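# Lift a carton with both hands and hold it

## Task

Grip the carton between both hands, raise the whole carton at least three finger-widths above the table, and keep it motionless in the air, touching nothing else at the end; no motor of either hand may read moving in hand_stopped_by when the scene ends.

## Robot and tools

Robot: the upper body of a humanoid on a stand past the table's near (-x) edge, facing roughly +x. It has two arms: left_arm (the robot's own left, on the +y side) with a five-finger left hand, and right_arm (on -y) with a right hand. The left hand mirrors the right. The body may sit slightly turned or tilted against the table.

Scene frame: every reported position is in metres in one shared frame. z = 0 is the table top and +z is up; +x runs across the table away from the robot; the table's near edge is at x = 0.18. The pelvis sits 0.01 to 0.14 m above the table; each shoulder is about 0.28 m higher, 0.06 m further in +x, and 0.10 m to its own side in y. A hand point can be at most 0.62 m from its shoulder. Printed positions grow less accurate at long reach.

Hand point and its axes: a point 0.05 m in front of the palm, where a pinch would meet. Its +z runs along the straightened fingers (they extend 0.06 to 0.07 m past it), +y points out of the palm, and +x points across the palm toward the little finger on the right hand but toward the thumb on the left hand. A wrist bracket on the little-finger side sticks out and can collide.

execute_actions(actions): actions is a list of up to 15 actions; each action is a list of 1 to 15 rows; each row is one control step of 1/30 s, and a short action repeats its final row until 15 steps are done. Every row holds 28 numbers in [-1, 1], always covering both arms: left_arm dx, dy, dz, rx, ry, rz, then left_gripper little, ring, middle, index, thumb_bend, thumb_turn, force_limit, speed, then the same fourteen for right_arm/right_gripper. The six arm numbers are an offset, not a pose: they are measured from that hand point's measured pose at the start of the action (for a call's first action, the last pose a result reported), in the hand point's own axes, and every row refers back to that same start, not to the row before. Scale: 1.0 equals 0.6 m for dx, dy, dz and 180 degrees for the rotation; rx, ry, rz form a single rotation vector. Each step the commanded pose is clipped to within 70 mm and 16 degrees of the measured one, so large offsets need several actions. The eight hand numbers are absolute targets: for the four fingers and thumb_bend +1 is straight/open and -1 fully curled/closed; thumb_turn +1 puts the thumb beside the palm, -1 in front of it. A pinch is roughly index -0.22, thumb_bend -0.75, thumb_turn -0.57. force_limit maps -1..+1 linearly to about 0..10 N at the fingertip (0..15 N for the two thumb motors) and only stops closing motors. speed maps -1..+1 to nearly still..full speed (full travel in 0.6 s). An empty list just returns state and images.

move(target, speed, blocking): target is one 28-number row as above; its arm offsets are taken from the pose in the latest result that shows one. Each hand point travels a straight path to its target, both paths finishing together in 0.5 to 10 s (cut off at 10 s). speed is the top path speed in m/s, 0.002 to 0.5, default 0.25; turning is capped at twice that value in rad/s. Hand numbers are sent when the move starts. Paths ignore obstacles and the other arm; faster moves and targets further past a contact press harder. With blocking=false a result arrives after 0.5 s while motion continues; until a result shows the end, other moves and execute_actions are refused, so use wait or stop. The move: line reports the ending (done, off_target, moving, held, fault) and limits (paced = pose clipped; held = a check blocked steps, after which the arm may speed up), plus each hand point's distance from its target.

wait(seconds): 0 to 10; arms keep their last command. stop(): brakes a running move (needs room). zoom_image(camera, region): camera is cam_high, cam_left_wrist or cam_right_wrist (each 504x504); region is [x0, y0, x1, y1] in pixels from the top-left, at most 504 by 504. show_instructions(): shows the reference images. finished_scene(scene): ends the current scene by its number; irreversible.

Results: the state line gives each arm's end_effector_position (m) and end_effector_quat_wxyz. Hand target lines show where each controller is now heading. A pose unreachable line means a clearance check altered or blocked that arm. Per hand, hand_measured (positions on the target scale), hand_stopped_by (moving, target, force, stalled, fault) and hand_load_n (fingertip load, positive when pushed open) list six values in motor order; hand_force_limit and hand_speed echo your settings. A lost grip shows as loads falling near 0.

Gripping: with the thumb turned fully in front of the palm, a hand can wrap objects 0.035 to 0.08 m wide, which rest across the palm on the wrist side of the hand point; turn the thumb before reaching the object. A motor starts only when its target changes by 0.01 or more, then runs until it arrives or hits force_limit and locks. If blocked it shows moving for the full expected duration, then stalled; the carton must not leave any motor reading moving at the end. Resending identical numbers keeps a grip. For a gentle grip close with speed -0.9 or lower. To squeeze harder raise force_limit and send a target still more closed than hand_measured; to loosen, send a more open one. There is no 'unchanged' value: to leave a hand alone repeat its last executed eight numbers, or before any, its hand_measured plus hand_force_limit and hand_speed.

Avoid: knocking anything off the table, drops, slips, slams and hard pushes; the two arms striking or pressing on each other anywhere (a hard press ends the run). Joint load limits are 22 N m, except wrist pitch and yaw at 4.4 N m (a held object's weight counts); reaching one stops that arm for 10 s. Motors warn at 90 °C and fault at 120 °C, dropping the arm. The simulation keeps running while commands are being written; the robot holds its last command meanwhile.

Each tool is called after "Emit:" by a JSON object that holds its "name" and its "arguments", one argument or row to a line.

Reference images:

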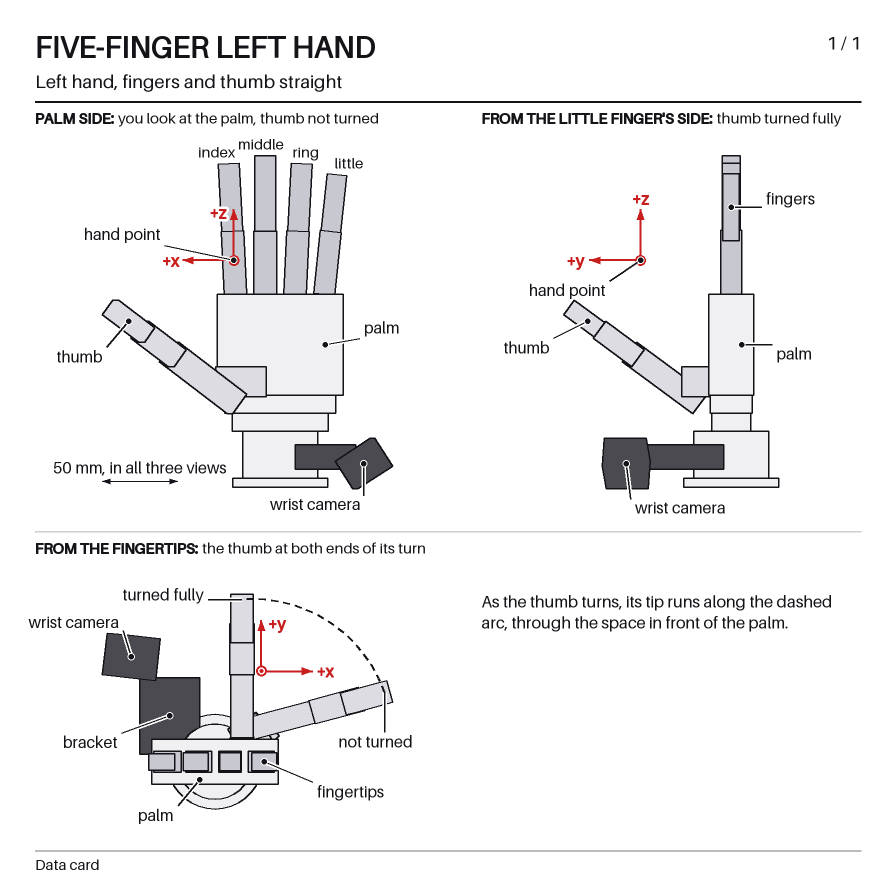

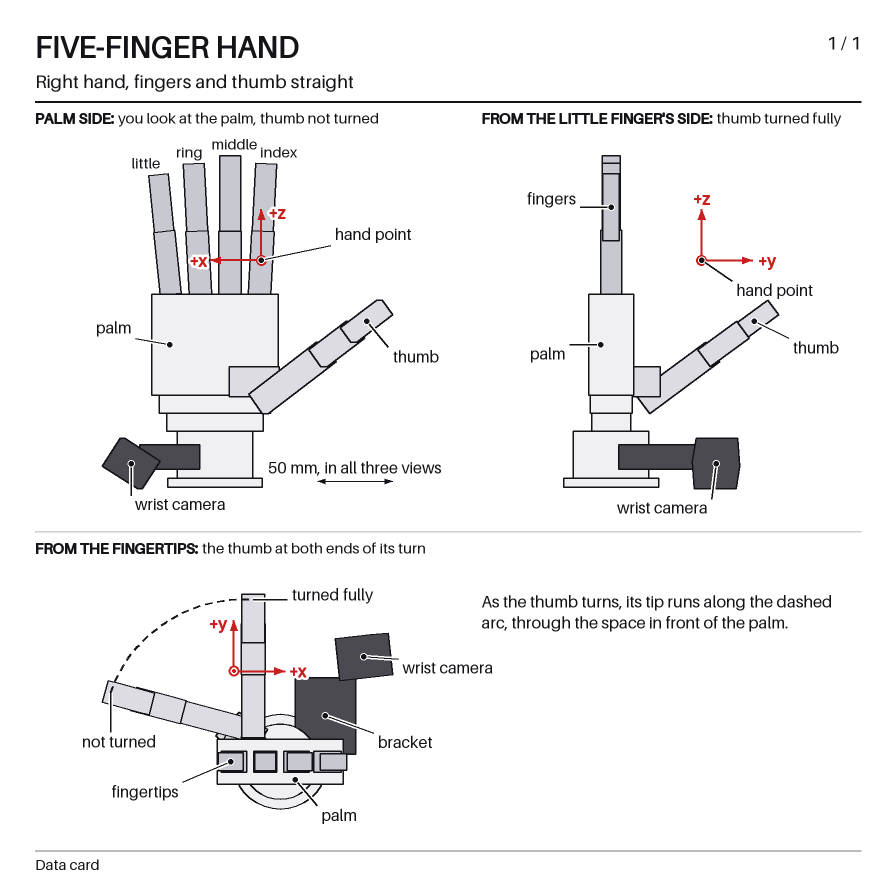

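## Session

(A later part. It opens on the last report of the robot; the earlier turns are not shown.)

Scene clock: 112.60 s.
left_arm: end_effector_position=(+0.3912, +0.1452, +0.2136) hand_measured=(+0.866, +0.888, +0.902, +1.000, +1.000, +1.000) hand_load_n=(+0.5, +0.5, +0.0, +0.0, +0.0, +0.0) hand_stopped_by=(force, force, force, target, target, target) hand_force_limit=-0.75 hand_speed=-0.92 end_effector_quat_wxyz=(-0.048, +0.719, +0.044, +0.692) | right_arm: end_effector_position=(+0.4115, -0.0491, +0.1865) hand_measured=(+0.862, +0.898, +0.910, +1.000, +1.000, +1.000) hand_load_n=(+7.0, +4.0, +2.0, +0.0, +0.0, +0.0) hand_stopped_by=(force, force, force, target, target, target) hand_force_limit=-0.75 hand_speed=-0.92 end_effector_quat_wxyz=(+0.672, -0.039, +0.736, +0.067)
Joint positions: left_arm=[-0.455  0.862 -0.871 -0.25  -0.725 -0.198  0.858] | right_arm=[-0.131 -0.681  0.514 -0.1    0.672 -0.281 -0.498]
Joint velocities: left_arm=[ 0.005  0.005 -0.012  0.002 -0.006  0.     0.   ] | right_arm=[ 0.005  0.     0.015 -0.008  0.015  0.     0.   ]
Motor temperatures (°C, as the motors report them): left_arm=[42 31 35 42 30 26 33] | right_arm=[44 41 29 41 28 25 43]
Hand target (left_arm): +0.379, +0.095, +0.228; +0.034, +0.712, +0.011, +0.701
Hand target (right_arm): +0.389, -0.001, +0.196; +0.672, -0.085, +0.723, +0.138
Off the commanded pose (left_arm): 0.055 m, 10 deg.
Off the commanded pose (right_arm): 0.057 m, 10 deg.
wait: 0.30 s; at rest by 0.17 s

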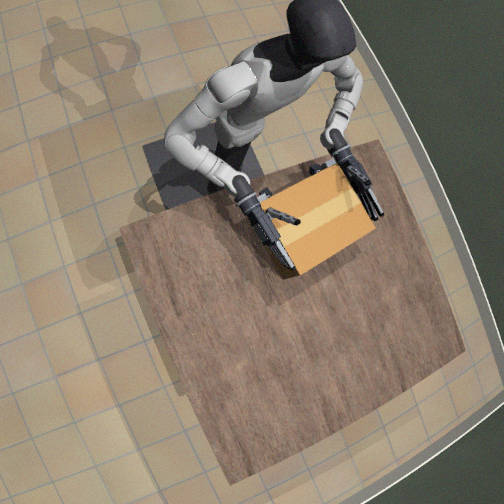

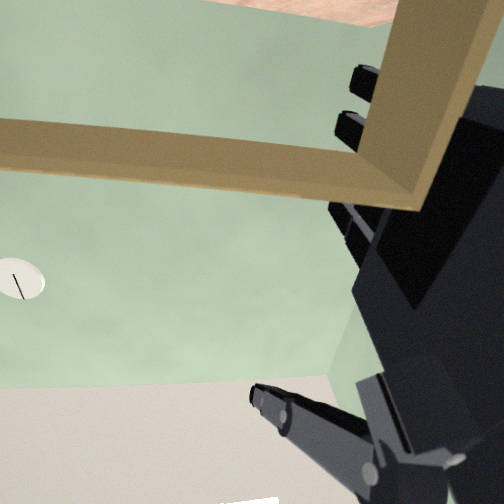

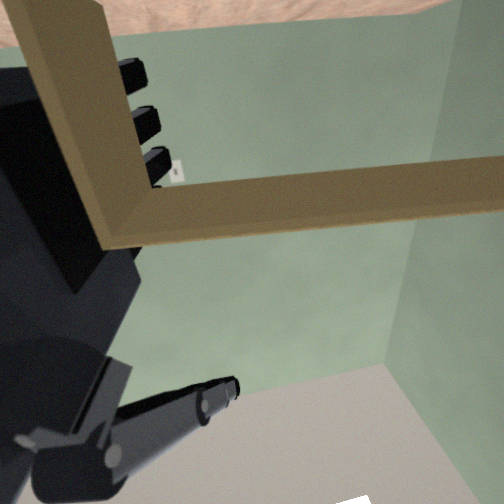

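Emit:
{"name": "execute_actions", "arguments": {
  "actions": [
    [[0.018,0.08,-0.032,-0.05,0.004,-0.02,0.8,0.8,0.8,1,1,1,-0.75,-0.92,-0.006,0.083,-0.026,-0.05,-0.006,0.01,0.8,0.8,0.8,1,1,1,-0.75,-0.92],[0.013,0.08,-0.034,-0.049,0.002,-0.02,0.8,0.8,0.8,1,1,1,-0.75,-0.92,-0.002,0.082,-0.028,-0.048,-0.004,0.011,0.8,0.8,0.8,1,1,1,-0.75,-0.92],[0.008,0.08,-0.037,-0.048,0,-0.02,0.8,0.8,0.8,1,1,1,-0.75,-0.92,0.002,0.081,-0.031,-0.046,-0.002,0.012,0.8,0.8,0.8,1,1,1,-0.75,-0.92],[0.003,0.08,-0.04,-0.047,0,-0.02,0.8,0.8,0.8,1,1,1,-0.75,-0.92,0.005,0.08,-0.034,-0.044,0,0.013,0.8,0.8,0.8,1,1,1,-0.75,-0.92],[0,0.08,-0.044,-0.046,0,-0.02,0.8,0.8,0.8,1,1,1,-0.75,-0.92,0.007,0.08,-0.038,-0.042,0,0.014,0.8,0.8,0.8,1,1,1,-0.75,-0.92],[0,0.08,-0.048,-0.046,0,-0.02,0.8,0.8,0.8,1,1,1,-0.75,-0.92,0.007,0.08,-0.042,-0.042,0,0.014,0.8,0.8,0.8,1,1,1,-0.75,-0.92],[0,0.08,-0.052,-0.046,0,-0.02,0.8,0.8,0.8,1,1,1,-0.75,-0.92,0.007,0.08,-0.046,-0.042,0,0.014,0.8,0.8,0.8,1,1,1,-0.75,-0.92],[0,0.08,-0.056,-0.046,0,-0.02,0.8,0.8,0.8,1,1,1,-0.75,-0.92,0.007,0.08,-0.05,-0.042,0,0.014,0.8,0.8,0.8,1,1,1,-0.75,-0.92],[0,0.08,-0.06,-0.046,0,-0.02,0.8,0.8,0.8,1,1,1,-0.75,-0.92,0.008,0.08,-0.054,-0.042,0,0.014,0.8,0.8,0.8,1,1,1,-0.75,-0.92],[-0.001,0.08,-0.064,-0.046,0,-0.02,0.8,0.8,0.8,1,1,1,-0.75,-0.92,0.008,0.08,-0.058,-0.042,0,0.014,0.8,0.8,0.8,1,1,1,-0.75,-0.92],[-0.001,0.08,-0.068,-0.046,0,-0.02,0.8,0.8,0.8,1,1,1,-0.75,-0.92,0.009,0.08,-0.062,-0.042,0,0.014,0.8,0.8,0.8,1,1,1,-0.75,-0.92],[-0.001,0.08,-0.072,-0.046,0,-0.02,0.8,0.8,0.8,1,1,1,-0.75,-0.92,0.009,0.08,-0.066,-0.042,0,0.014,0.8,0.8,0.8,1,1,1,-0.75,-0.92],[-0.002,0.08,-0.076,-0.046,0,-0.02,0.8,0.8,0.8,1,1,1,-0.75,-0.92,0.01,0.08,-0.07,-0.042,0,0.014,0.8,0.8,0.8,1,1,1,-0.75,-0.92],[-0.002,0.08,-0.08,-0.046,0,-0.02,0.8,0.8,0.8,1,1,1,-0.75,-0.92,0.01,0.08,-0.074,-0.042,0,0.014,0.8,0.8,0.8,1,1,1,-0.75,-0.92],[-0.002,0.08,-0.084,-0.046,0,-0.02,0.8,0.8,0.8,1,1,1,-0.75,-0.92,0.01,0.08,-0.078,-0.042,0,0.014,0.8,0.8,0.8,1,1,1,-0.75,-0.92]]
  ]
}}

Emit:
{"name": "wait", "arguments": {
  "seconds": 0.3
}}

Scene clock: 114.90 s.
left_arm: end_effector_position=(+0.3667, +0.1408, +0.2100) hand_measured=(+0.866, +0.888, +0.902, +1.000, +1.000, +1.000) hand_load_n=(+0.0, +0.0, +0.0, +0.0, +0.0, +0.0) hand_stopped_by=(force, force, force, target, target, target) hand_force_limit=-0.75 hand_speed=-0.92 end_effector_quat_wxyz=(-0.052, +0.717, +0.044, +0.694) | right_arm: end_effector_position=(+0.3865, -0.0533, +0.1853) hand_measured=(+0.862, +0.898, +0.910, +1.000, +1.000, +1.000) hand_load_n=(+6.5, +2.5, +0.5, +0.0, +0.0, +0.0) hand_stopped_by=(force, force, force, target, target, target) hand_force_limit=-0.75 hand_speed=-0.92 end_effector_quat_wxyz=(+0.677, -0.032, +0.733, +0.064)
Joint positions: left_arm=[-0.393  0.908 -0.941 -0.328 -0.655 -0.251  0.951] | right_arm=[-0.04  -0.721  0.574 -0.162  0.629 -0.375 -0.573]
Joint velocities: left_arm=[ 0.169  0.137 -0.156 -0.241  0.173 -0.095  0.22 ] | right_arm=[ 0.25  -0.143  0.13  -0.198 -0.137 -0.185 -0.175]
Motor temperatures (°C, as the motors report them): left_arm=[42 31 35 43 30 27 35] | right_arm=[44 41 29 42 28 26 45]
Hand target (left_arm): +0.347, +0.094, +0.215; +0.026, +0.719, +0.017, +0.694
Hand target (right_arm): +0.359, -0.013, +0.187; +0.667, -0.066, +0.731, +0.128
Off the commanded pose (left_arm): 0.053 m, 9 deg.
Off the commanded pose (right_arm): 0.053 m, 9 deg.

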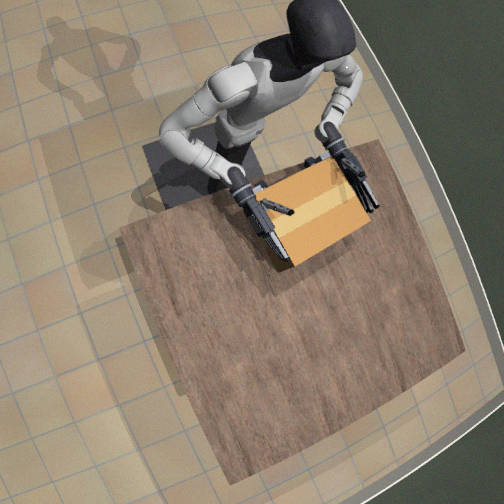

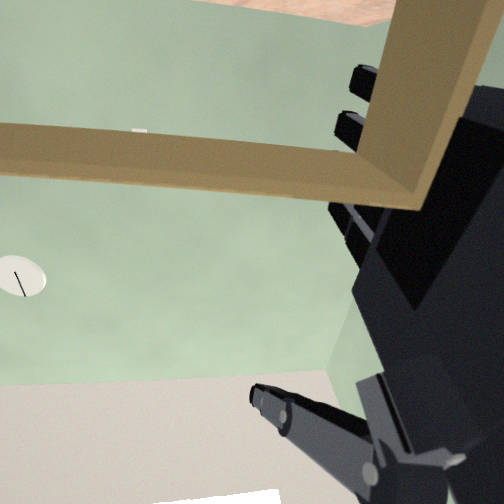

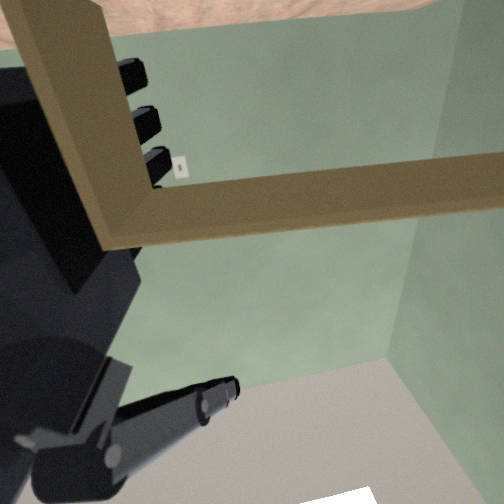

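Scene clock: 115.20 s.
left_arm: end_effector_position=(+0.3619, +0.1396, +0.2098) hand_measured=(+0.866, +0.888, +0.902, +1.000, +1.000, +1.000) hand_load_n=(+0.0, +0.0, +0.0, +0.0, +0.0, +0.0) hand_stopped_by=(force, force, force, target, target, target) hand_force_limit=-0.75 hand_speed=-0.92 end_effector_quat_wxyz=(-0.052, +0.717, +0.043, +0.694) | right_arm: end_effector_position=(+0.3816, -0.0542, +0.1853) hand_measured=(+0.862, +0.898, +0.910, +1.000, +1.000, +1.000) hand_load_n=(+6.5, +2.5, +0.5, +0.0, +0.0, +0.0) hand_stopped_by=(force, force, force, target, target, target) hand_force_limit=-0.75 hand_speed=-0.92 end_effector_quat_wxyz=(+0.677, -0.032, +0.733, +0.064)
Joint positions: left_arm=[-0.381  0.917 -0.953 -0.346 -0.642 -0.258  0.966] | right_arm=[-0.022 -0.73   0.583 -0.177  0.622 -0.388 -0.585]
Joint velocities: left_arm=[-0.005 -0.003  0.005  0.002  0.002  0.     0.   ] | right_arm=[-0.003 -0.005  0.012 -0.002  0.008  0.     0.   ]
Motor temperatures (°C, as the motors report them): left_arm=[42 31 35 43 30 27 35] | right_arm=[44 41 29 42 28 25 45]
Hand target (left_arm): +0.347, +0.094, +0.215; +0.026, +0.719, +0.017, +0.694
Hand target (right_arm): +0.359, -0.013, +0.187; +0.667, -0.066, +0.731, +0.128
Off the commanded pose (left_arm): 0.051 m, 9 deg.
Off the commanded pose (right_arm): 0.051 m, 9 deg.
wait: 0.30 s; at rest by 0.23 s

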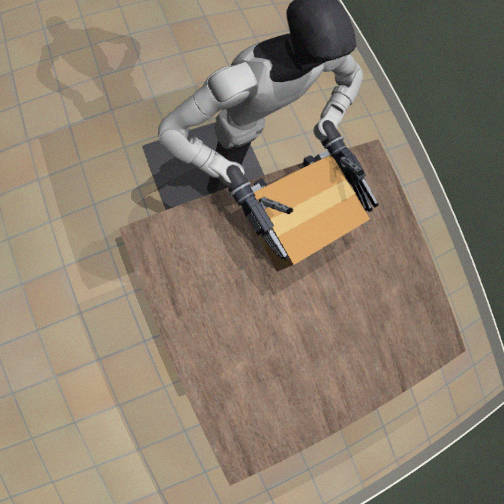

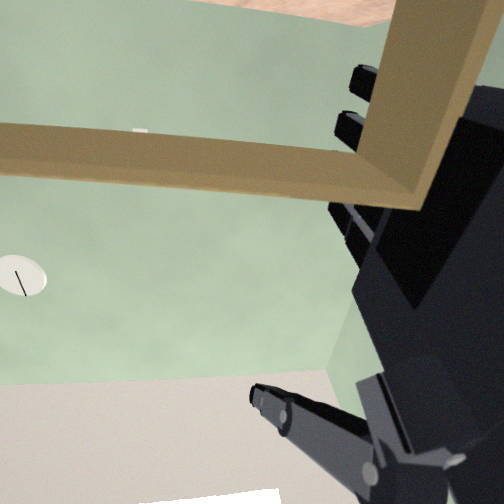

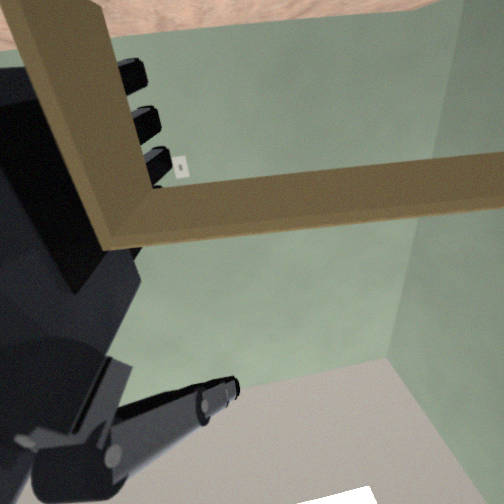

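Emit:
{"name": "execute_actions", "arguments": {
  "actions": [
    [[0.004,0.075,-0.036,-0.047,0,-0.02,0.8,0.8,0.8,1,1,1,-0.75,-0.92,0.003,0.075,-0.03,-0.04,0.003,0.016,0.8,0.8,0.8,1,1,1,-0.75,-0.92],[0.004,0.074,-0.039,-0.047,0,-0.02,0.8,0.8,0.8,1,1,1,-0.75,-0.92,0.003,0.074,-0.033,-0.039,0.003,0.016,0.8,0.8,0.8,1,1,1,-0.75,-0.92],[0.004,0.073,-0.043,-0.047,0,-0.02,0.8,0.8,0.8,1,1,1,-0.75,-0.92,0.003,0.073,-0.037,-0.038,0.003,0.016,0.8,0.8,0.8,1,1,1,-0.75,-0.92],[0.004,0.072,-0.048,-0.047,0,-0.02,0.8,0.8,0.8,1,1,1,-0.75,-0.92,0.004,0.072,-0.042,-0.037,0.003,0.016,0.8,0.8,0.8,1,1,1,-0.75,-0.92],[0.003,0.071,-0.053,-0.047,0,-0.02,0.8,0.8,0.8,1,1,1,-0.75,-0.92,0.004,0.071,-0.047,-0.036,0.003,0.016,0.8,0.8,0.8,1,1,1,-0.75,-0.92],[0.003,0.07,-0.058,-0.047,0,-0.02,0.8,0.8,0.8,1,1,1,-0.75,-0.92,0.005,0.07,-0.052,-0.036,0.003,0.016,0.8,0.8,0.8,1,1,1,-0.75,-0.92],[0.003,0.07,-0.063,-0.047,0,-0.02,0.8,0.8,0.8,1,1,1,-0.75,-0.92,0.005,0.07,-0.057,-0.036,0.003,0.016,0.8,0.8,0.8,1,1,1,-0.75,-0.92],[0.003,0.07,-0.068,-0.047,0,-0.02,0.8,0.8,0.8,1,1,1,-0.75,-0.92,0.006,0.07,-0.062,-0.036,0.003,0.016,0.8,0.8,0.8,1,1,1,-0.75,-0.92],[0.002,0.07,-0.073,-0.047,0,-0.02,0.8,0.8,0.8,1,1,1,-0.75,-0.92,0.006,0.07,-0.067,-0.036,0.003,0.016,0.8,0.8,0.8,1,1,1,-0.75,-0.92],[0.002,0.07,-0.078,-0.047,0,-0.02,0.8,0.8,0.8,1,1,1,-0.75,-0.92,0.007,0.07,-0.072,-0.036,0.003,0.016,0.8,0.8,0.8,1,1,1,-0.75,-0.92],[0.002,0.07,-0.083,-0.047,0,-0.02,0.8,0.8,0.8,1,1,1,-0.75,-0.92,0.007,0.07,-0.077,-0.036,0.003,0.016,0.8,0.8,0.8,1,1,1,-0.75,-0.92],[0.002,0.07,-0.088,-0.047,0,-0.02,0.8,0.8,0.8,1,1,1,-0.75,-0.92,0.008,0.07,-0.082,-0.036,0.003,0.016,0.8,0.8,0.8,1,1,1,-0.75,-0.92],[0.001,0.07,-0.093,-0.047,0,-0.02,0.8,0.8,0.8,1,1,1,-0.75,-0.92,0.008,0.07,-0.087,-0.036,0.003,0.016,0.8,0.8,0.8,1,1,1,-0.75,-0.92],[0.001,0.07,-0.097,-0.047,0,-0.02,0.8,0.8,0.8,1,1,1,-0.75,-0.92,0.009,0.07,-0.091,-0.036,0.003,0.016,0.8,0.8,0.8,1,1,1,-0.75,-0.92],[0.001,0.07,-0.1,-0.047,0,-0.02,0.8,0.8,0.8,1,1,1,-0.75,-0.92,0.009,0.07,-0.094,-0.036,0.003,0.016,0.8,0.8,0.8,1,1,1,-0.75,-0.92]]
  ]
}}

Emit:
{"name": "wait", "arguments": {
  "seconds": 0.3
}}

Scene clock: 116.47 s.
left_arm: end_effector_position=(+0.3281, +0.1337, +0.2085) hand_measured=(+0.866, +0.888, +0.902, +1.000, +1.000, +1.000) hand_load_n=(+0.0, +0.0, +0.0, +0.0, +0.0, +0.0) hand_stopped_by=(force, force, force, target, target, target) hand_force_limit=-0.75 hand_speed=-0.92 end_effector_quat_wxyz=(-0.050, +0.713, +0.037, +0.698) | right_arm: end_effector_position=(+0.3472, -0.0598, +0.1852) hand_measured=(+0.862, +0.898, +0.910, +1.000, +1.000, +1.000) hand_load_n=(+5.5, +1.0, +0.0, +0.0, +0.0, +0.0) hand_stopped_by=(force, force, force, target, target, target) hand_force_limit=-0.75 hand_speed=-0.92 end_effector_quat_wxyz=(+0.678, -0.022, +0.732, +0.061)
Joint positions: left_arm=[-0.294  0.983 -1.037 -0.436 -0.527 -0.327  1.062] | right_arm=[ 0.108 -0.77   0.646 -0.251  0.535 -0.496 -0.678]
Joint velocities: left_arm=[ 0.212  0.095 -0.204 -0.222  0.316 -0.113  0.271] | right_arm=[ 0.285 -0.089  0.132 -0.098 -0.229 -0.283 -0.169]
Motor temperatures (°C, as the motors report them): left_arm=[42 31 35 43 30 27 35] | right_arm=[43 41 29 42 28 25 46]
Hand target (left_arm): +0.308, +0.093, +0.213; +0.023, +0.717, +0.014, +0.697
Hand target (right_arm): +0.321, -0.024, +0.186; +0.669, -0.052, +0.732, +0.120
Off the commanded pose (left_arm): 0.048 m, 9 deg.
Off the commanded pose (right_arm): 0.048 m, 8 deg.

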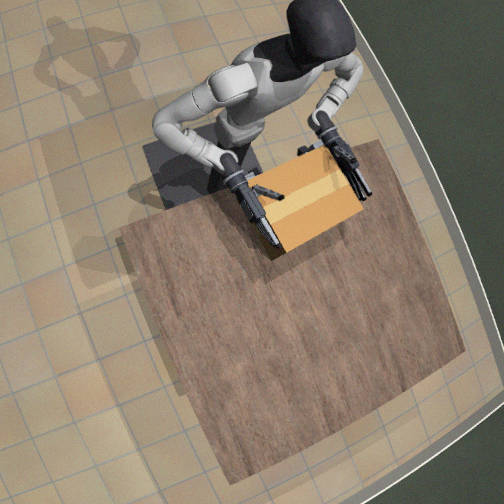

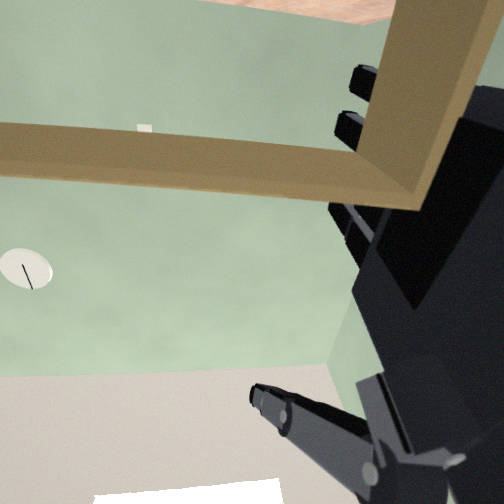

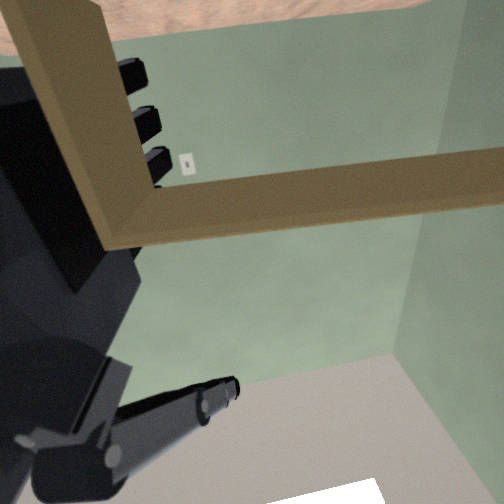

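Scene clock: 116.77 s.
left_arm: end_effector_position=(+0.3231, +0.1327, +0.2083) hand_measured=(+0.866, +0.888, +0.902, +1.000, +1.000, +1.000) hand_load_n=(+0.0, +0.0, +0.0, +0.0, +0.0, +0.0) hand_stopped_by=(force, force, force, target, target, target) hand_force_limit=-0.75 hand_speed=-0.92 end_effector_quat_wxyz=(-0.050, +0.713, +0.037, +0.698) | right_arm: end_effector_position=(+0.3423, -0.0607, +0.1851) hand_measured=(+0.862, +0.898, +0.910, +1.000, +1.000, +1.000) hand_load_n=(+5.5, +0.5, +0.0, +0.0, +0.0, +0.0) hand_stopped_by=(force, force, force, target, target, target) hand_force_limit=-0.75 hand_speed=-0.92 end_effector_quat_wxyz=(+0.678, -0.022, +0.732, +0.061)
Joint positions: left_arm=[-0.282  0.991 -1.051 -0.45  -0.508 -0.333  1.079] | right_arm=[ 0.126 -0.777  0.655 -0.258  0.522 -0.513 -0.688]
Joint velocities: left_arm=[-0.002  0.003  0.012 -0.003 -0.008  0.     0.   ] | right_arm=[ 0.005  0.    -0.011  0.     0.     0.     0.   ]
Motor temperatures (°C, as the motors report them): left_arm=[42 31 35 43 30 27 35] | right_arm=[43 41 29 42 28 25 46]
Hand target (left_arm): +0.308, +0.093, +0.213; +0.023, +0.717, +0.014, +0.697
Hand target (right_arm): +0.321, -0.024, +0.186; +0.669, -0.052, +0.732, +0.120
Off the commanded pose (left_arm): 0.045 m, 9 deg.
Off the commanded pose (right_arm): 0.046 m, 8 deg.
wait: 0.30 s; at rest by 0.23 s

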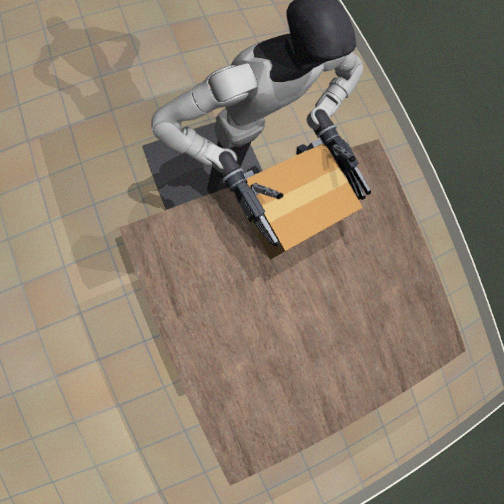

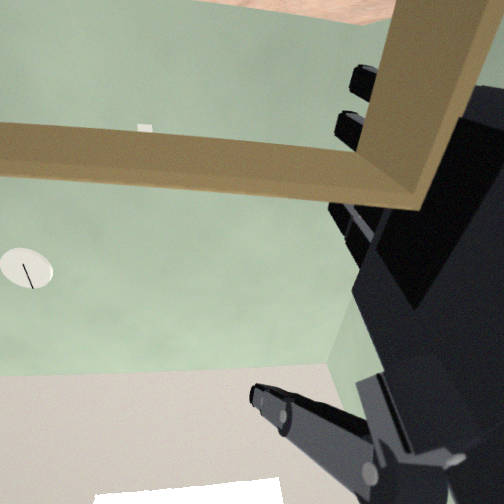

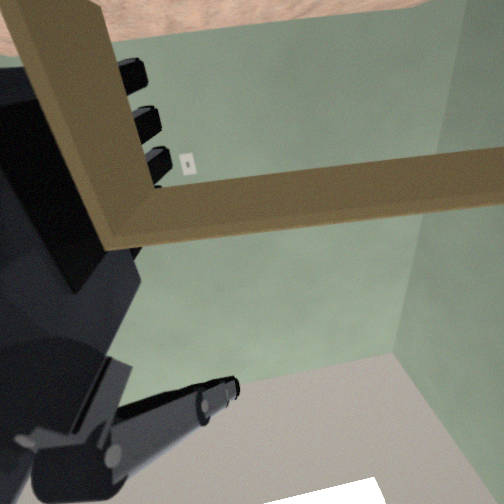

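Emit:
{"name": "execute_actions", "arguments": {
  "actions": [
    [[0.005,0.058,-0.03,-0.042,0,-0.017,1,1,1,1,1,1,-0.75,0,0.003,0.058,-0.025,-0.035,0.003,0.012,1,1,1,1,1,1,-0.75,0],[0.004,0.05,-0.026,-0.037,0,-0.015,1,1,1,1,1,1,-0.75,0,0.003,0.05,-0.022,-0.031,0.003,0.009,1,1,1,1,1,1,-0.75,0],[0.003,0.042,-0.022,-0.032,0,-0.013,1,1,1,1,1,1,-0.75,0,0.002,0.042,-0.019,-0.027,0.002,0.006,1,1,1,1,1,1,-0.75,0],[0.002,0.034,-0.018,-0.027,0,-0.011,1,1,1,1,1,1,-0.75,0,0.002,0.034,-0.016,-0.023,0.002,0.003,1,1,1,1,1,1,-0.75,0],[0.002,0.026,-0.015,-0.021,0,-0.01,1,1,1,1,1,1,-0.75,0,0.001,0.026,-0.013,-0.018,0.001,0,1,1,1,1,1,1,-0.75,0],[0.001,0.018,-0.012,-0.015,0,-0.009,1,1,1,1,1,1,-0.75,0,0.001,0.018,-0.011,-0.013,0.001,-0.003,1,1,1,1,1,1,-0.75,0],[0,0.01,-0.009,-0.009,0,-0.008,1,1,1,1,1,1,-0.75,0,0,0.01,-0.009,-0.008,0,-0.006,1,1,1,1,1,1,-0.75,0],[0,0.002,-0.007,-0.004,0,-0.007,1,1,1,1,1,1,-0.75,0,0,0.002,-0.007,-0.004,0,-0.009,1,1,1,1,1,1,-0.75,0],[0,-0.005,-0.006,0,0,-0.006,1,1,1,1,1,1,-0.75,0,0,-0.005,-0.006,0,0,-0.012,1,1,1,1,1,1,-0.75,0],[0,-0.01,-0.005,0,0,-0.006,1,1,1,1,1,1,-0.75,0,0,-0.01,-0.005,0,0,-0.015,1,1,1,1,1,1,-0.75,0],[-0.003,-0.014,-0.005,0,-0.002,-0.006,1,1,1,1,1,1,-0.75,0,0.002,-0.014,-0.005,0,0.002,-0.017,1,1,1,1,1,1,-0.75,0],[-0.008,-0.016,-0.005,0,-0.004,-0.006,1,1,1,1,1,1,-0.75,0,0.005,-0.016,-0.005,0,0.004,-0.019,1,1,1,1,1,1,-0.75,0],[-0.015,-0.016,-0.005,0,-0.007,-0.006,1,1,1,1,1,1,-0.75,0,0.01,-0.016,-0.005,0,0.006,-0.019,1,1,1,1,1,1,-0.75,0],[-0.022,-0.016,-0.005,0,-0.01,-0.006,1,1,1,1,1,1,-0.75,0,0.015,-0.016,-0.004,0,0.008,-0.019,1,1,1,1,1,1,-0.75,0],[-0.029,-0.016,-0.004,0,-0.013,-0.006,1,1,1,1,1,1,-0.75,0,0.02,-0.016,-0.004,0,0.01,-0.019,1,1,1,1,1,1,-0.75,0]]
  ]
}}

Emit:
{"name": "wait", "arguments": {
  "seconds": 0.3
}}

Scene clock: 119.10 s.
left_arm: end_effector_position=(+0.3192, +0.1417, +0.2029) hand_measured=(+1.000, +1.000, +1.000, +1.000, +1.000, +1.000) hand_load_n=(+0.0, +0.0, +0.0, +0.0, +0.0, +0.0) hand_stopped_by=(target, target, target, target, target, target) hand_force_limit=-0.75 hand_speed=0.00 end_effector_quat_wxyz=(-0.045, +0.717, +0.043, +0.695) | right_arm: end_effector_position=(+0.3407, -0.0696, +0.1811) hand_measured=(+1.000, +1.000, +1.000, +1.000, +1.000, +1.000) hand_load_n=(+0.0, +0.0, +0.0, +0.0, +0.0, +0.0) hand_stopped_by=(target, target, target, target, target, target) hand_force_limit=-0.75 hand_speed=0.00 end_effector_quat_wxyz=(+0.677, -0.045, +0.734, +0.040)
Joint positions: left_arm=[-0.259  1.021 -1.058 -0.416 -0.523 -0.411  1.056] | right_arm=[ 0.143 -0.839  0.651 -0.259  0.519 -0.515 -0.698]
Joint velocities: left_arm=[ 0.091 -0.018 -0.032  0.377 -0.124 -0.16  -0.149] | right_arm=[-0.003  0.034  0.006  0.245  0.072  0.     0.119]
Motor temperatures (°C, as the motors report them): left_arm=[41 31 35 43 30 27 36] | right_arm=[42 41 29 41 28 24 46]
Hand target (left_arm): +0.319, +0.143, +0.192; -0.044, +0.727, +0.045, +0.684
Hand target (right_arm): +0.340, -0.070, +0.173; +0.669, -0.044, +0.741, +0.040
Off the commanded pose (left_arm): 0.012 m, 2 deg.
Off the commanded pose (right_arm): 0.008 m, 1 deg.

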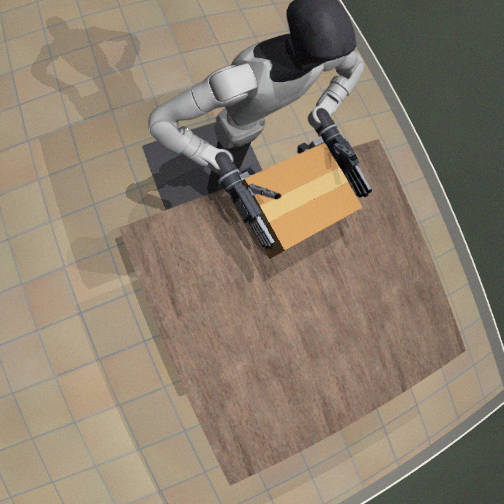

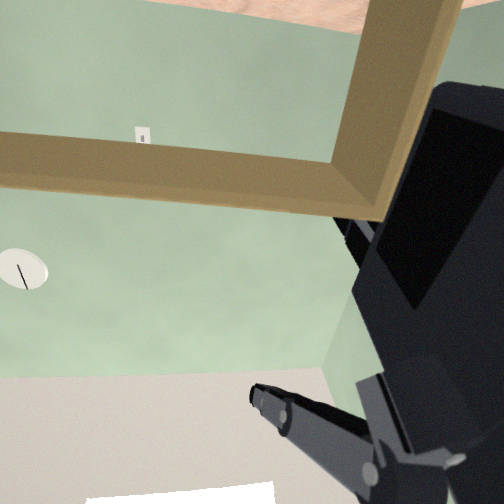

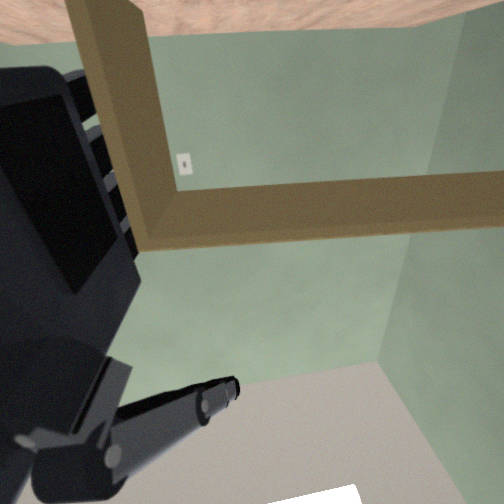

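Scene clock: 119.40 s.
left_arm: end_effector_position=(+0.3185, +0.1429, +0.1922) hand_measured=(+1.000, +1.000, +1.000, +1.000, +1.000, +1.000) hand_load_n=(+0.0, +0.0, +0.0, +0.0, +0.0, +0.0) hand_stopped_by=(target, target, target, target, target, target) hand_force_limit=-0.75 hand_speed=0.00 end_effector_quat_wxyz=(-0.046, +0.726, +0.043, +0.685) | right_arm: end_effector_position=(+0.3401, -0.0702, +0.1738) hand_measured=(+1.000, +1.000, +1.000, +1.000, +1.000, +1.000) hand_load_n=(+0.0, +0.0, +0.0, +0.0, +0.0, +0.0) hand_stopped_by=(target, target, target, target, target, target) hand_force_limit=-0.75 hand_speed=0.00 end_effector_quat_wxyz=(+0.670, -0.046, +0.740, +0.039)
Joint positions: left_arm=[-0.251  1.012 -1.066 -0.388 -0.535 -0.42   1.044] | right_arm=[ 0.142 -0.831  0.658 -0.239  0.524 -0.515 -0.69 ]
Joint velocities: left_arm=[-0.009  0.012  0.005  0.006 -0.021  0.     0.   ] | right_arm=[ 0.009  0.002  0.002  0.    -0.002  0.     0.   ]
Motor temperatures (°C, as the motors report them): left_arm=[41 31 35 43 30 27 36] | right_arm=[42 41 29 41 28 24 45]
Hand target (left_arm): +0.319, +0.143, +0.192; -0.044, +0.727, +0.045, +0.684
Hand target (right_arm): +0.340, -0.070, +0.173; +0.669, -0.044, +0.741, +0.040
Off the commanded pose (left_arm): 0.001 m, 0 deg.
Off the commanded pose (right_arm): 0.001 m, 0 deg.
wait: 0.30 s; at rest by 0.27 s

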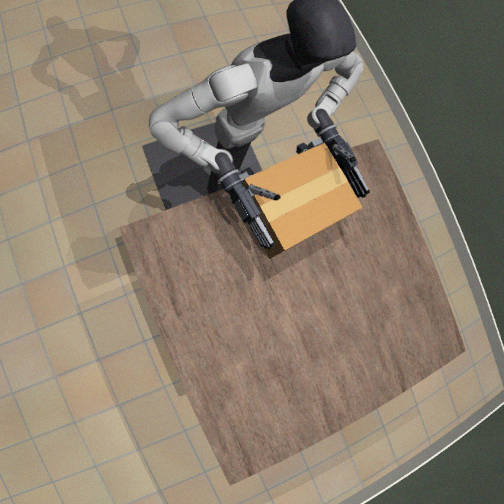

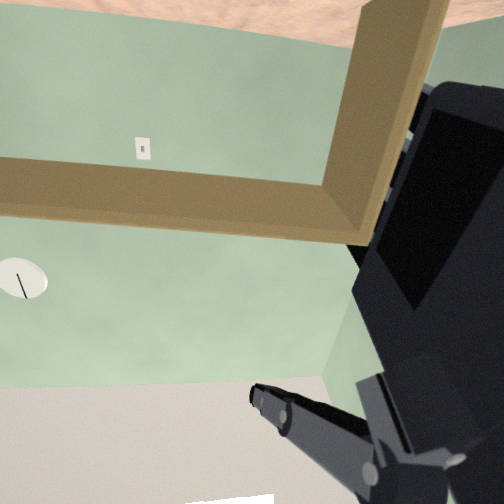

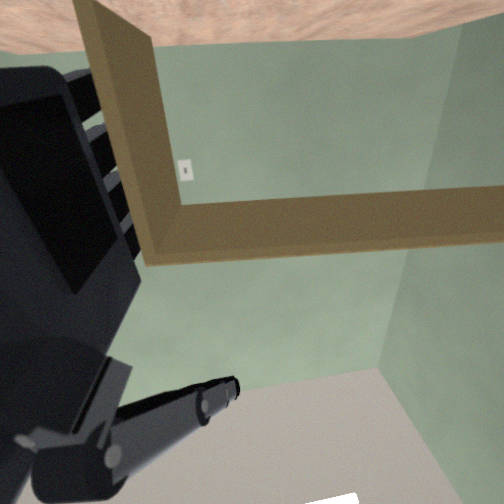

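Emit:
{"name": "move", "arguments": {
  "target": [-0.025,0.003,0.006,0,-0.004,0.003,0.9,0.92,0.93,1,1,1,-0.75,0,0.011,0.004,0.005,-0.004,0.003,0,0.9,0.92,0.93,1,1,1,-0.75,0],
  "speed": 0.06
}}

Scene clock: 120.30 s.
left_arm: end_effector_position=(+0.3216, +0.1448, +0.1764) hand_measured=(+0.900, +0.920, +0.930, +1.000, +1.000, +1.000) hand_load_n=(+0.0, +0.0, +0.0, +0.0, +0.0, +0.0) hand_stopped_by=(target, target, target, target, target, target) hand_force_limit=-0.75 hand_speed=0.00 end_effector_quat_wxyz=(-0.053, +0.732, +0.043, +0.678) | right_arm: end_effector_position=(+0.3417, -0.0677, +0.1671) hand_measured=(+0.900, +0.920, +0.930, +1.000, +1.000, +1.000) hand_load_n=(+0.0, +0.0, +0.0, +0.0, +0.0, +0.0) hand_stopped_by=(target, target, target, target, target, target) hand_force_limit=-0.75 hand_speed=0.00 end_effector_quat_wxyz=(+0.667, -0.052, +0.742, +0.042)
Joint positions: left_arm=[-0.251  0.968 -1.069 -0.303 -0.535 -0.439  1.02 ] | right_arm=[ 0.126 -0.812  0.66  -0.202  0.529 -0.515 -0.661]
Joint velocities: left_arm=[ 0.006  0.002 -0.005  0.006  0.011  0.     0.   ] | right_arm=[ 0.003  0.009  0.     0.    -0.002  0.     0.004]
Motor temperatures (°C, as the motors report them): left_arm=[41 31 35 42 30 27 35] | right_arm=[42 41 29 41 28 24 44]
Hand target (left_arm): +0.321, +0.142, +0.177; -0.049, +0.731, +0.041, +0.680
Hand target (right_arm): +0.342, -0.068, +0.167; +0.666, -0.050, +0.743, +0.043
Off the commanded pose (left_arm): 0.003 m, 1 deg.
Off the commanded pose (right_arm): 0.000 m, 0 deg.
move: done

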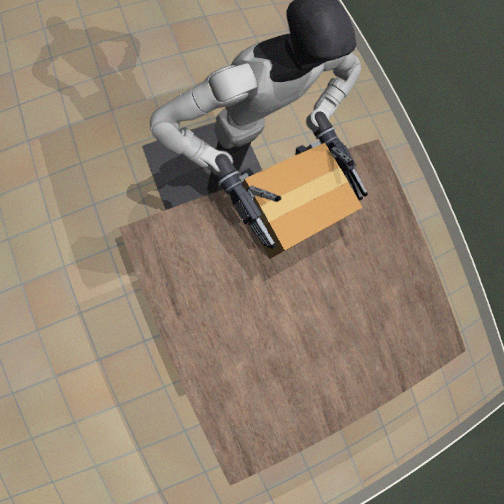

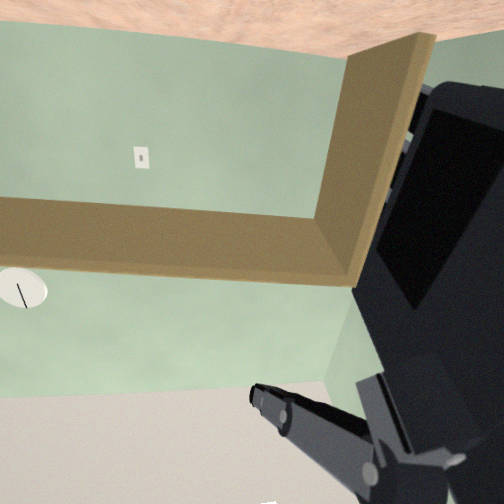

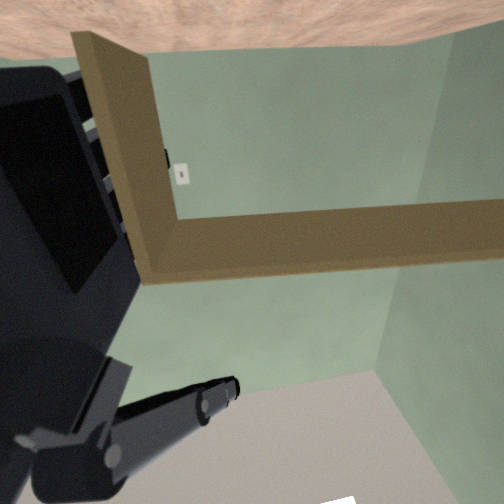

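Emit:
{"name": "move", "arguments": {
  "target": [0.014,0.112,-0.025,-0.058,0.002,-0.022,0.9,0.92,0.93,1,1,1,-0.75,0,-0.004,0.106,-0.022,-0.05,0,0.02,0.9,0.92,0.93,1,1,1,-0.75,0],
  "speed": 0.09
}}

Scene clock: 121.80 s.
left_arm: end_effector_position=(+0.3232, +0.1311, +0.1745) hand_measured=(+0.900, +0.920, +0.930, +1.000, +1.000, +1.000) hand_load_n=(+0.0, +0.0, +0.0, +0.0, +0.0, +0.0) hand_stopped_by=(target, target, target, target, target, target) hand_force_limit=-0.75 hand_speed=0.00 end_effector_quat_wxyz=(-0.049, +0.733, +0.026, +0.678) | right_arm: end_effector_position=(+0.3417, -0.0589, +0.1663) hand_measured=(+0.900, +0.920, +0.930, +1.000, +1.000, +1.000) hand_load_n=(+0.0, +0.0, +0.5, +0.0, +0.0, -0.5) hand_stopped_by=(target, target, target, target, target, target) hand_force_limit=-0.75 hand_speed=0.00 end_effector_quat_wxyz=(+0.666, -0.048, +0.744, +0.044)
Joint positions: left_arm=[-0.33   0.962 -1.159 -0.301 -0.536 -0.424  1.061] | right_arm=[ 0.067 -0.826  0.749 -0.203  0.528 -0.525 -0.741]
Joint velocities: left_arm=[-0.078  0.021 -0.106  0.017 -0.025 -0.046  0.064] | right_arm=[-0.077 -0.074  0.121  0.02   0.023 -0.058 -0.085]
Motor temperatures (°C, as the motors report them): left_arm=[41 31 35 42 30 26 34] | right_arm=[42 41 29 40 28 24 43]
Hand target (left_arm): +0.313, +0.081, +0.188; +0.036, +0.729, +0.008, +0.684
Hand target (right_arm): +0.317, -0.011, +0.173; +0.659, -0.081, +0.738, +0.120
Off the commanded pose (left_arm): 0.056 m, 10 deg.
Off the commanded pose (right_arm): 0.057 m, 10 deg.
move: off_target (left_arm, right_arm)

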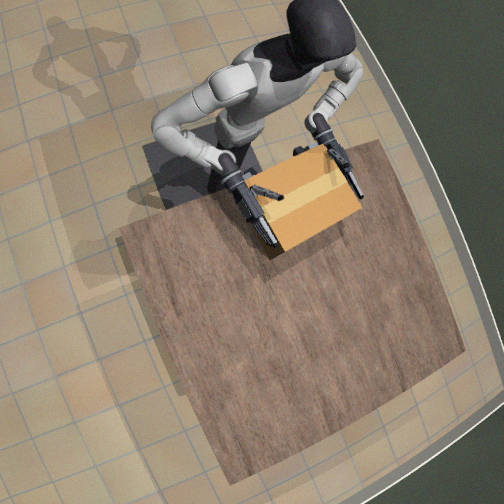

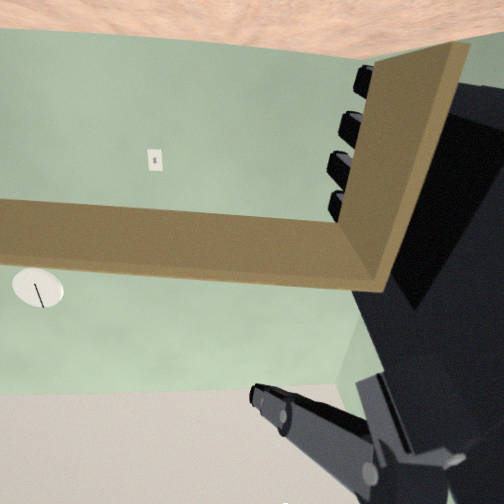

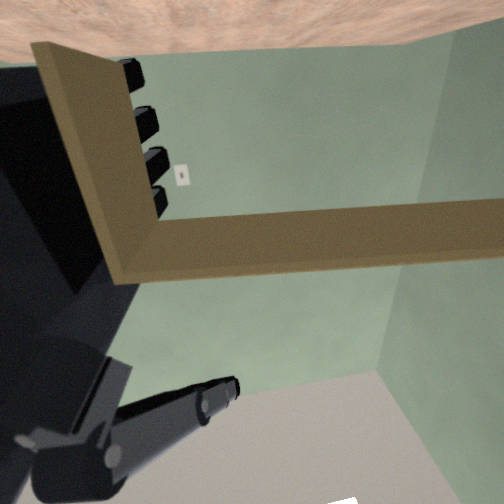

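Emit:
{"name": "execute_actions", "arguments": {
  "actions": [
    [[0.019,0.091,-0.022,-0.048,0.004,-0.029,0.75,0.75,0.75,0.75,1,1,-0.65,-0.85,-0.005,0.093,-0.024,-0.051,-0.002,0.018,0.75,0.75,0.75,0.75,1,1,-0.65,-0.85],[0.019,0.093,-0.022,-0.05,0.004,-0.029,0.75,0.75,0.75,0.75,1,1,-0.65,-0.85,-0.005,0.095,-0.024,-0.052,-0.002,0.018,0.75,0.75,0.75,0.75,1,1,-0.65,-0.85],[0.019,0.095,-0.023,-0.052,0.004,-0.029,0.75,0.75,0.75,0.75,1,1,-0.65,-0.85,-0.005,0.097,-0.024,-0.053,-0.002,0.019,0.75,0.75,0.75,0.75,1,1,-0.65,-0.85],[0.02,0.097,-0.023,-0.054,0.004,-0.029,0.75,0.75,0.75,0.75,1,1,-0.65,-0.85,-0.005,0.099,-0.025,-0.055,-0.002,0.019,0.75,0.75,0.75,0.75,1,1,-0.65,-0.85],[0.021,0.099,-0.024,-0.056,0.004,-0.029,0.75,0.75,0.75,0.75,1,1,-0.65,-0.85,-0.006,0.101,-0.025,-0.057,-0.002,0.02,0.75,0.75,0.75,0.75,1,1,-0.65,-0.85],[0.022,0.101,-0.024,-0.058,0.004,-0.029,0.75,0.75,0.75,0.75,1,1,-0.65,-0.85,-0.007,0.103,-0.026,-0.058,-0.002,0.02,0.75,0.75,0.75,0.75,1,1,-0.65,-0.85],[0.024,0.102,-0.025,-0.059,0.005,-0.029,0.75,0.75,0.75,0.75,1,1,-0.65,-0.85,-0.008,0.104,-0.026,-0.059,-0.003,0.021,0.75,0.75,0.75,0.75,1,1,-0.65,-0.85],[0.026,0.102,-0.025,-0.06,0.005,-0.029,0.75,0.75,0.75,0.75,1,1,-0.65,-0.85,-0.009,0.104,-0.026,-0.06,-0.003,0.021,0.75,0.75,0.75,0.75,1,1,-0.65,-0.85],[0.028,0.102,-0.025,-0.06,0.006,-0.029,0.75,0.75,0.75,0.75,1,1,-0.65,-0.85,-0.011,0.104,-0.026,-0.06,-0.004,0.021,0.75,0.75,0.75,0.75,1,1,-0.65,-0.85],[0.03,0.102,-0.025,-0.06,0.006,-0.029,0.75,0.75,0.75,0.75,1,1,-0.65,-0.85,-0.013,0.104,-0.026,-0.06,-0.004,0.021,0.75,0.75,0.75,0.75,1,1,-0.65,-0.85],[0.032,0.102,-0.025,-0.06,0.007,-0.029,0.75,0.75,0.75,0.75,1,1,-0.65,-0.85,-0.015,0.104,-0.026,-0.06,-0.005,0.021,0.75,0.75,0.75,0.75,1,1,-0.65,-0.85]]
  ]
}}

Emit:
{"name": "wait", "arguments": {
  "seconds": 0.3
}}

Scene clock: 123.07 s.
left_arm: end_effector_position=(+0.3246, +0.1310, +0.1744) hand_measured=(+0.844, +0.880, +0.898, +0.902, +1.000, +1.000) hand_load_n=(+1.5, +2.0, +3.5, +1.0, +0.0, +0.0) hand_stopped_by=(force, force, force, moving, target, target) hand_force_limit=-0.65 hand_speed=-0.85 end_effector_quat_wxyz=(-0.053, +0.736, +0.017, +0.675) | right_arm: end_effector_position=(+0.3428, -0.0587, +0.1664) hand_measured=(+0.876, +0.906, +0.916, +0.902, +1.000, +1.000) hand_load_n=(+2.0, +2.0, +3.0, +2.5, +0.0, -0.5) hand_stopped_by=(force, force, force, force, target, target) hand_force_limit=-0.65 hand_speed=-0.85 end_effector_quat_wxyz=(+0.665, -0.048, +0.744, +0.044)
Joint positions: left_arm=[-0.389  0.993 -1.224 -0.309 -0.56  -0.43   1.094] | right_arm=[ 0.022 -0.865  0.815 -0.197  0.551 -0.557 -0.787]
Joint velocities: left_arm=[-0.098  0.021 -0.121 -0.009 -0.009 -0.011  0.09 ] | right_arm=[-0.095 -0.063  0.141  0.012  0.034 -0.054 -0.104]
Motor temperatures (°C, as the motors report them): left_arm=[41 31 35 42 30 26 35] | right_arm=[41 41 29 40 28 24 45]
Hand target (left_arm): +0.312, +0.074, +0.196; +0.050, +0.724, -0.005, +0.688
Hand target (right_arm): +0.316, -0.005, +0.180; +0.663, -0.086, +0.731, +0.135
Off the commanded pose (left_arm): 0.066 m, 12 deg.
Off the commanded pose (right_arm): 0.065 m, 11 deg.

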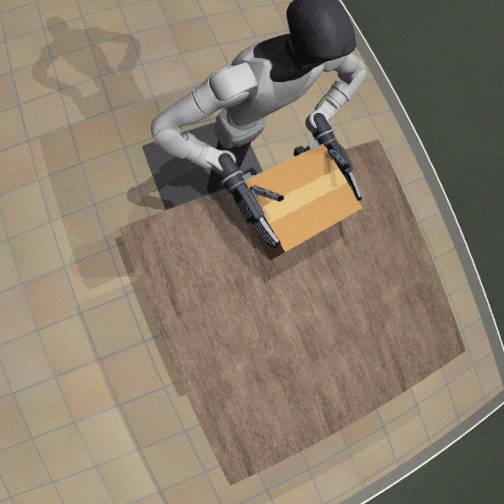

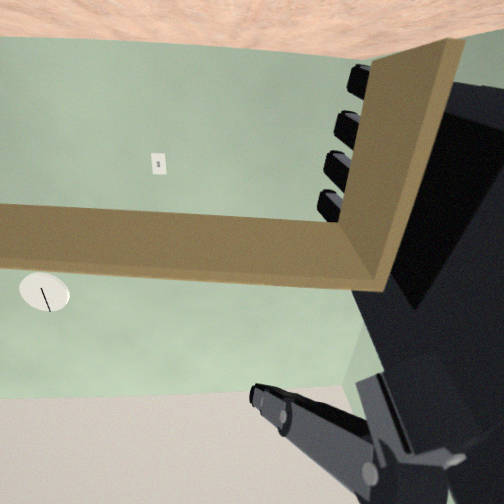

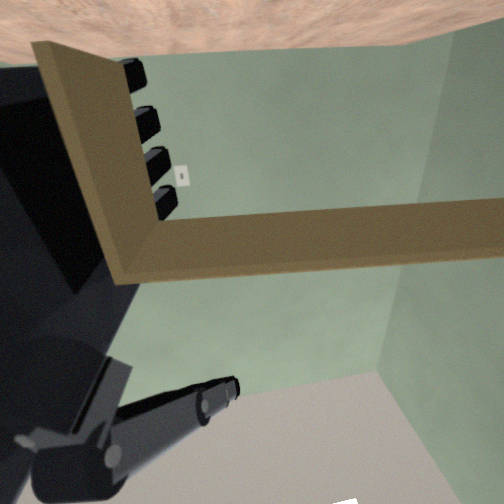

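Scene clock: 123.37 s.
left_arm: end_effector_position=(+0.3247, +0.1311, +0.1744) hand_measured=(+0.844, +0.880, +0.898, +0.886, +1.000, +1.000) hand_load_n=(+1.0, +2.0, +3.0, +2.5, +0.0, +0.0) hand_stopped_by=(force, force, force, force, target, target) hand_force_limit=-0.65 hand_speed=-0.85 end_effector_quat_wxyz=(-0.053, +0.736, +0.017, +0.675) | right_arm: end_effector_position=(+0.3428, -0.0586, +0.1664) hand_measured=(+0.876, +0.906, +0.916, +0.902, +1.000, +1.000) hand_load_n=(+2.0, +2.0, +3.0, +2.5, +0.0, -0.5) hand_stopped_by=(force, force, force, force, target, target) hand_force_limit=-0.65 hand_speed=-0.85 end_effector_quat_wxyz=(+0.665, -0.048, +0.744, +0.044)
Joint positions: left_arm=[-0.395  0.994 -1.231 -0.309 -0.562 -0.431  1.099] | right_arm=[ 0.016 -0.87   0.824 -0.197  0.553 -0.56  -0.793]
Joint velocities: left_arm=[-0.005 -0.005  0.008 -0.005 -0.005  0.     0.   ] | right_arm=[ 0.    -0.02  -0.017  0.005  0.006  0.     0.   ]
Motor temperatures (°C, as the motors report them): left_arm=[41 31 35 42 30 26 35] | right_arm=[41 41 29 41 28 23 45]
Hand target (left_arm): +0.312, +0.074, +0.196; +0.050, +0.724, -0.005, +0.688
Hand target (right_arm): +0.316, -0.005, +0.180; +0.663, -0.086, +0.731, +0.135
Off the commanded pose (left_arm): 0.066 m, 12 deg.
Off the commanded pose (right_arm): 0.065 m, 11 deg.
wait: 0.30 s; at rest by 0.20 s

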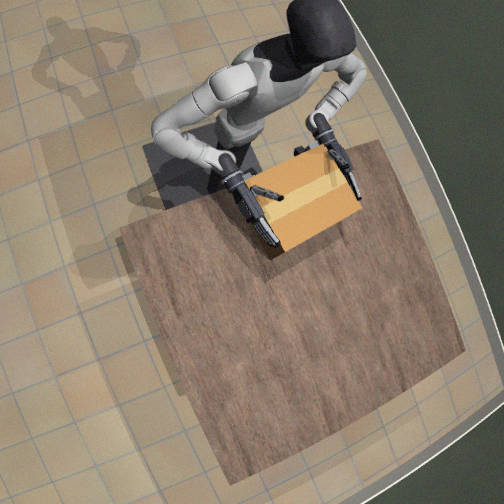

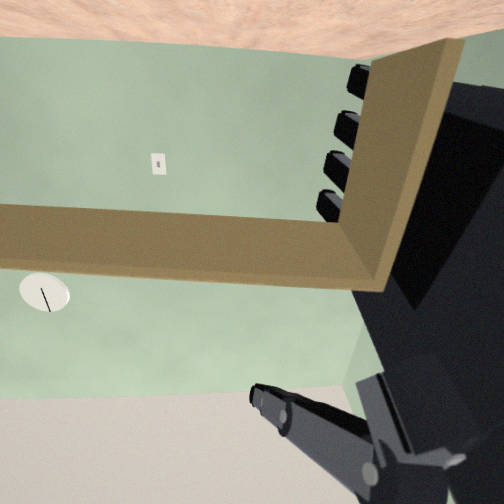

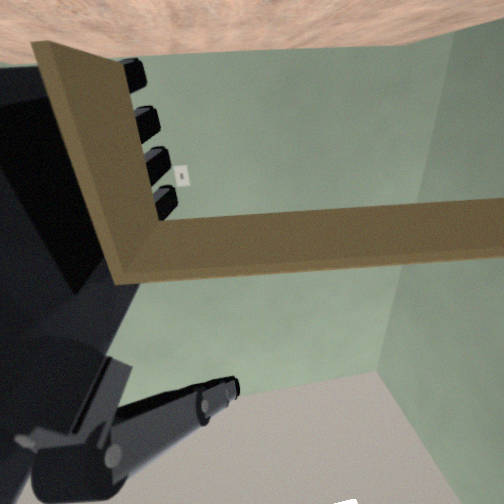

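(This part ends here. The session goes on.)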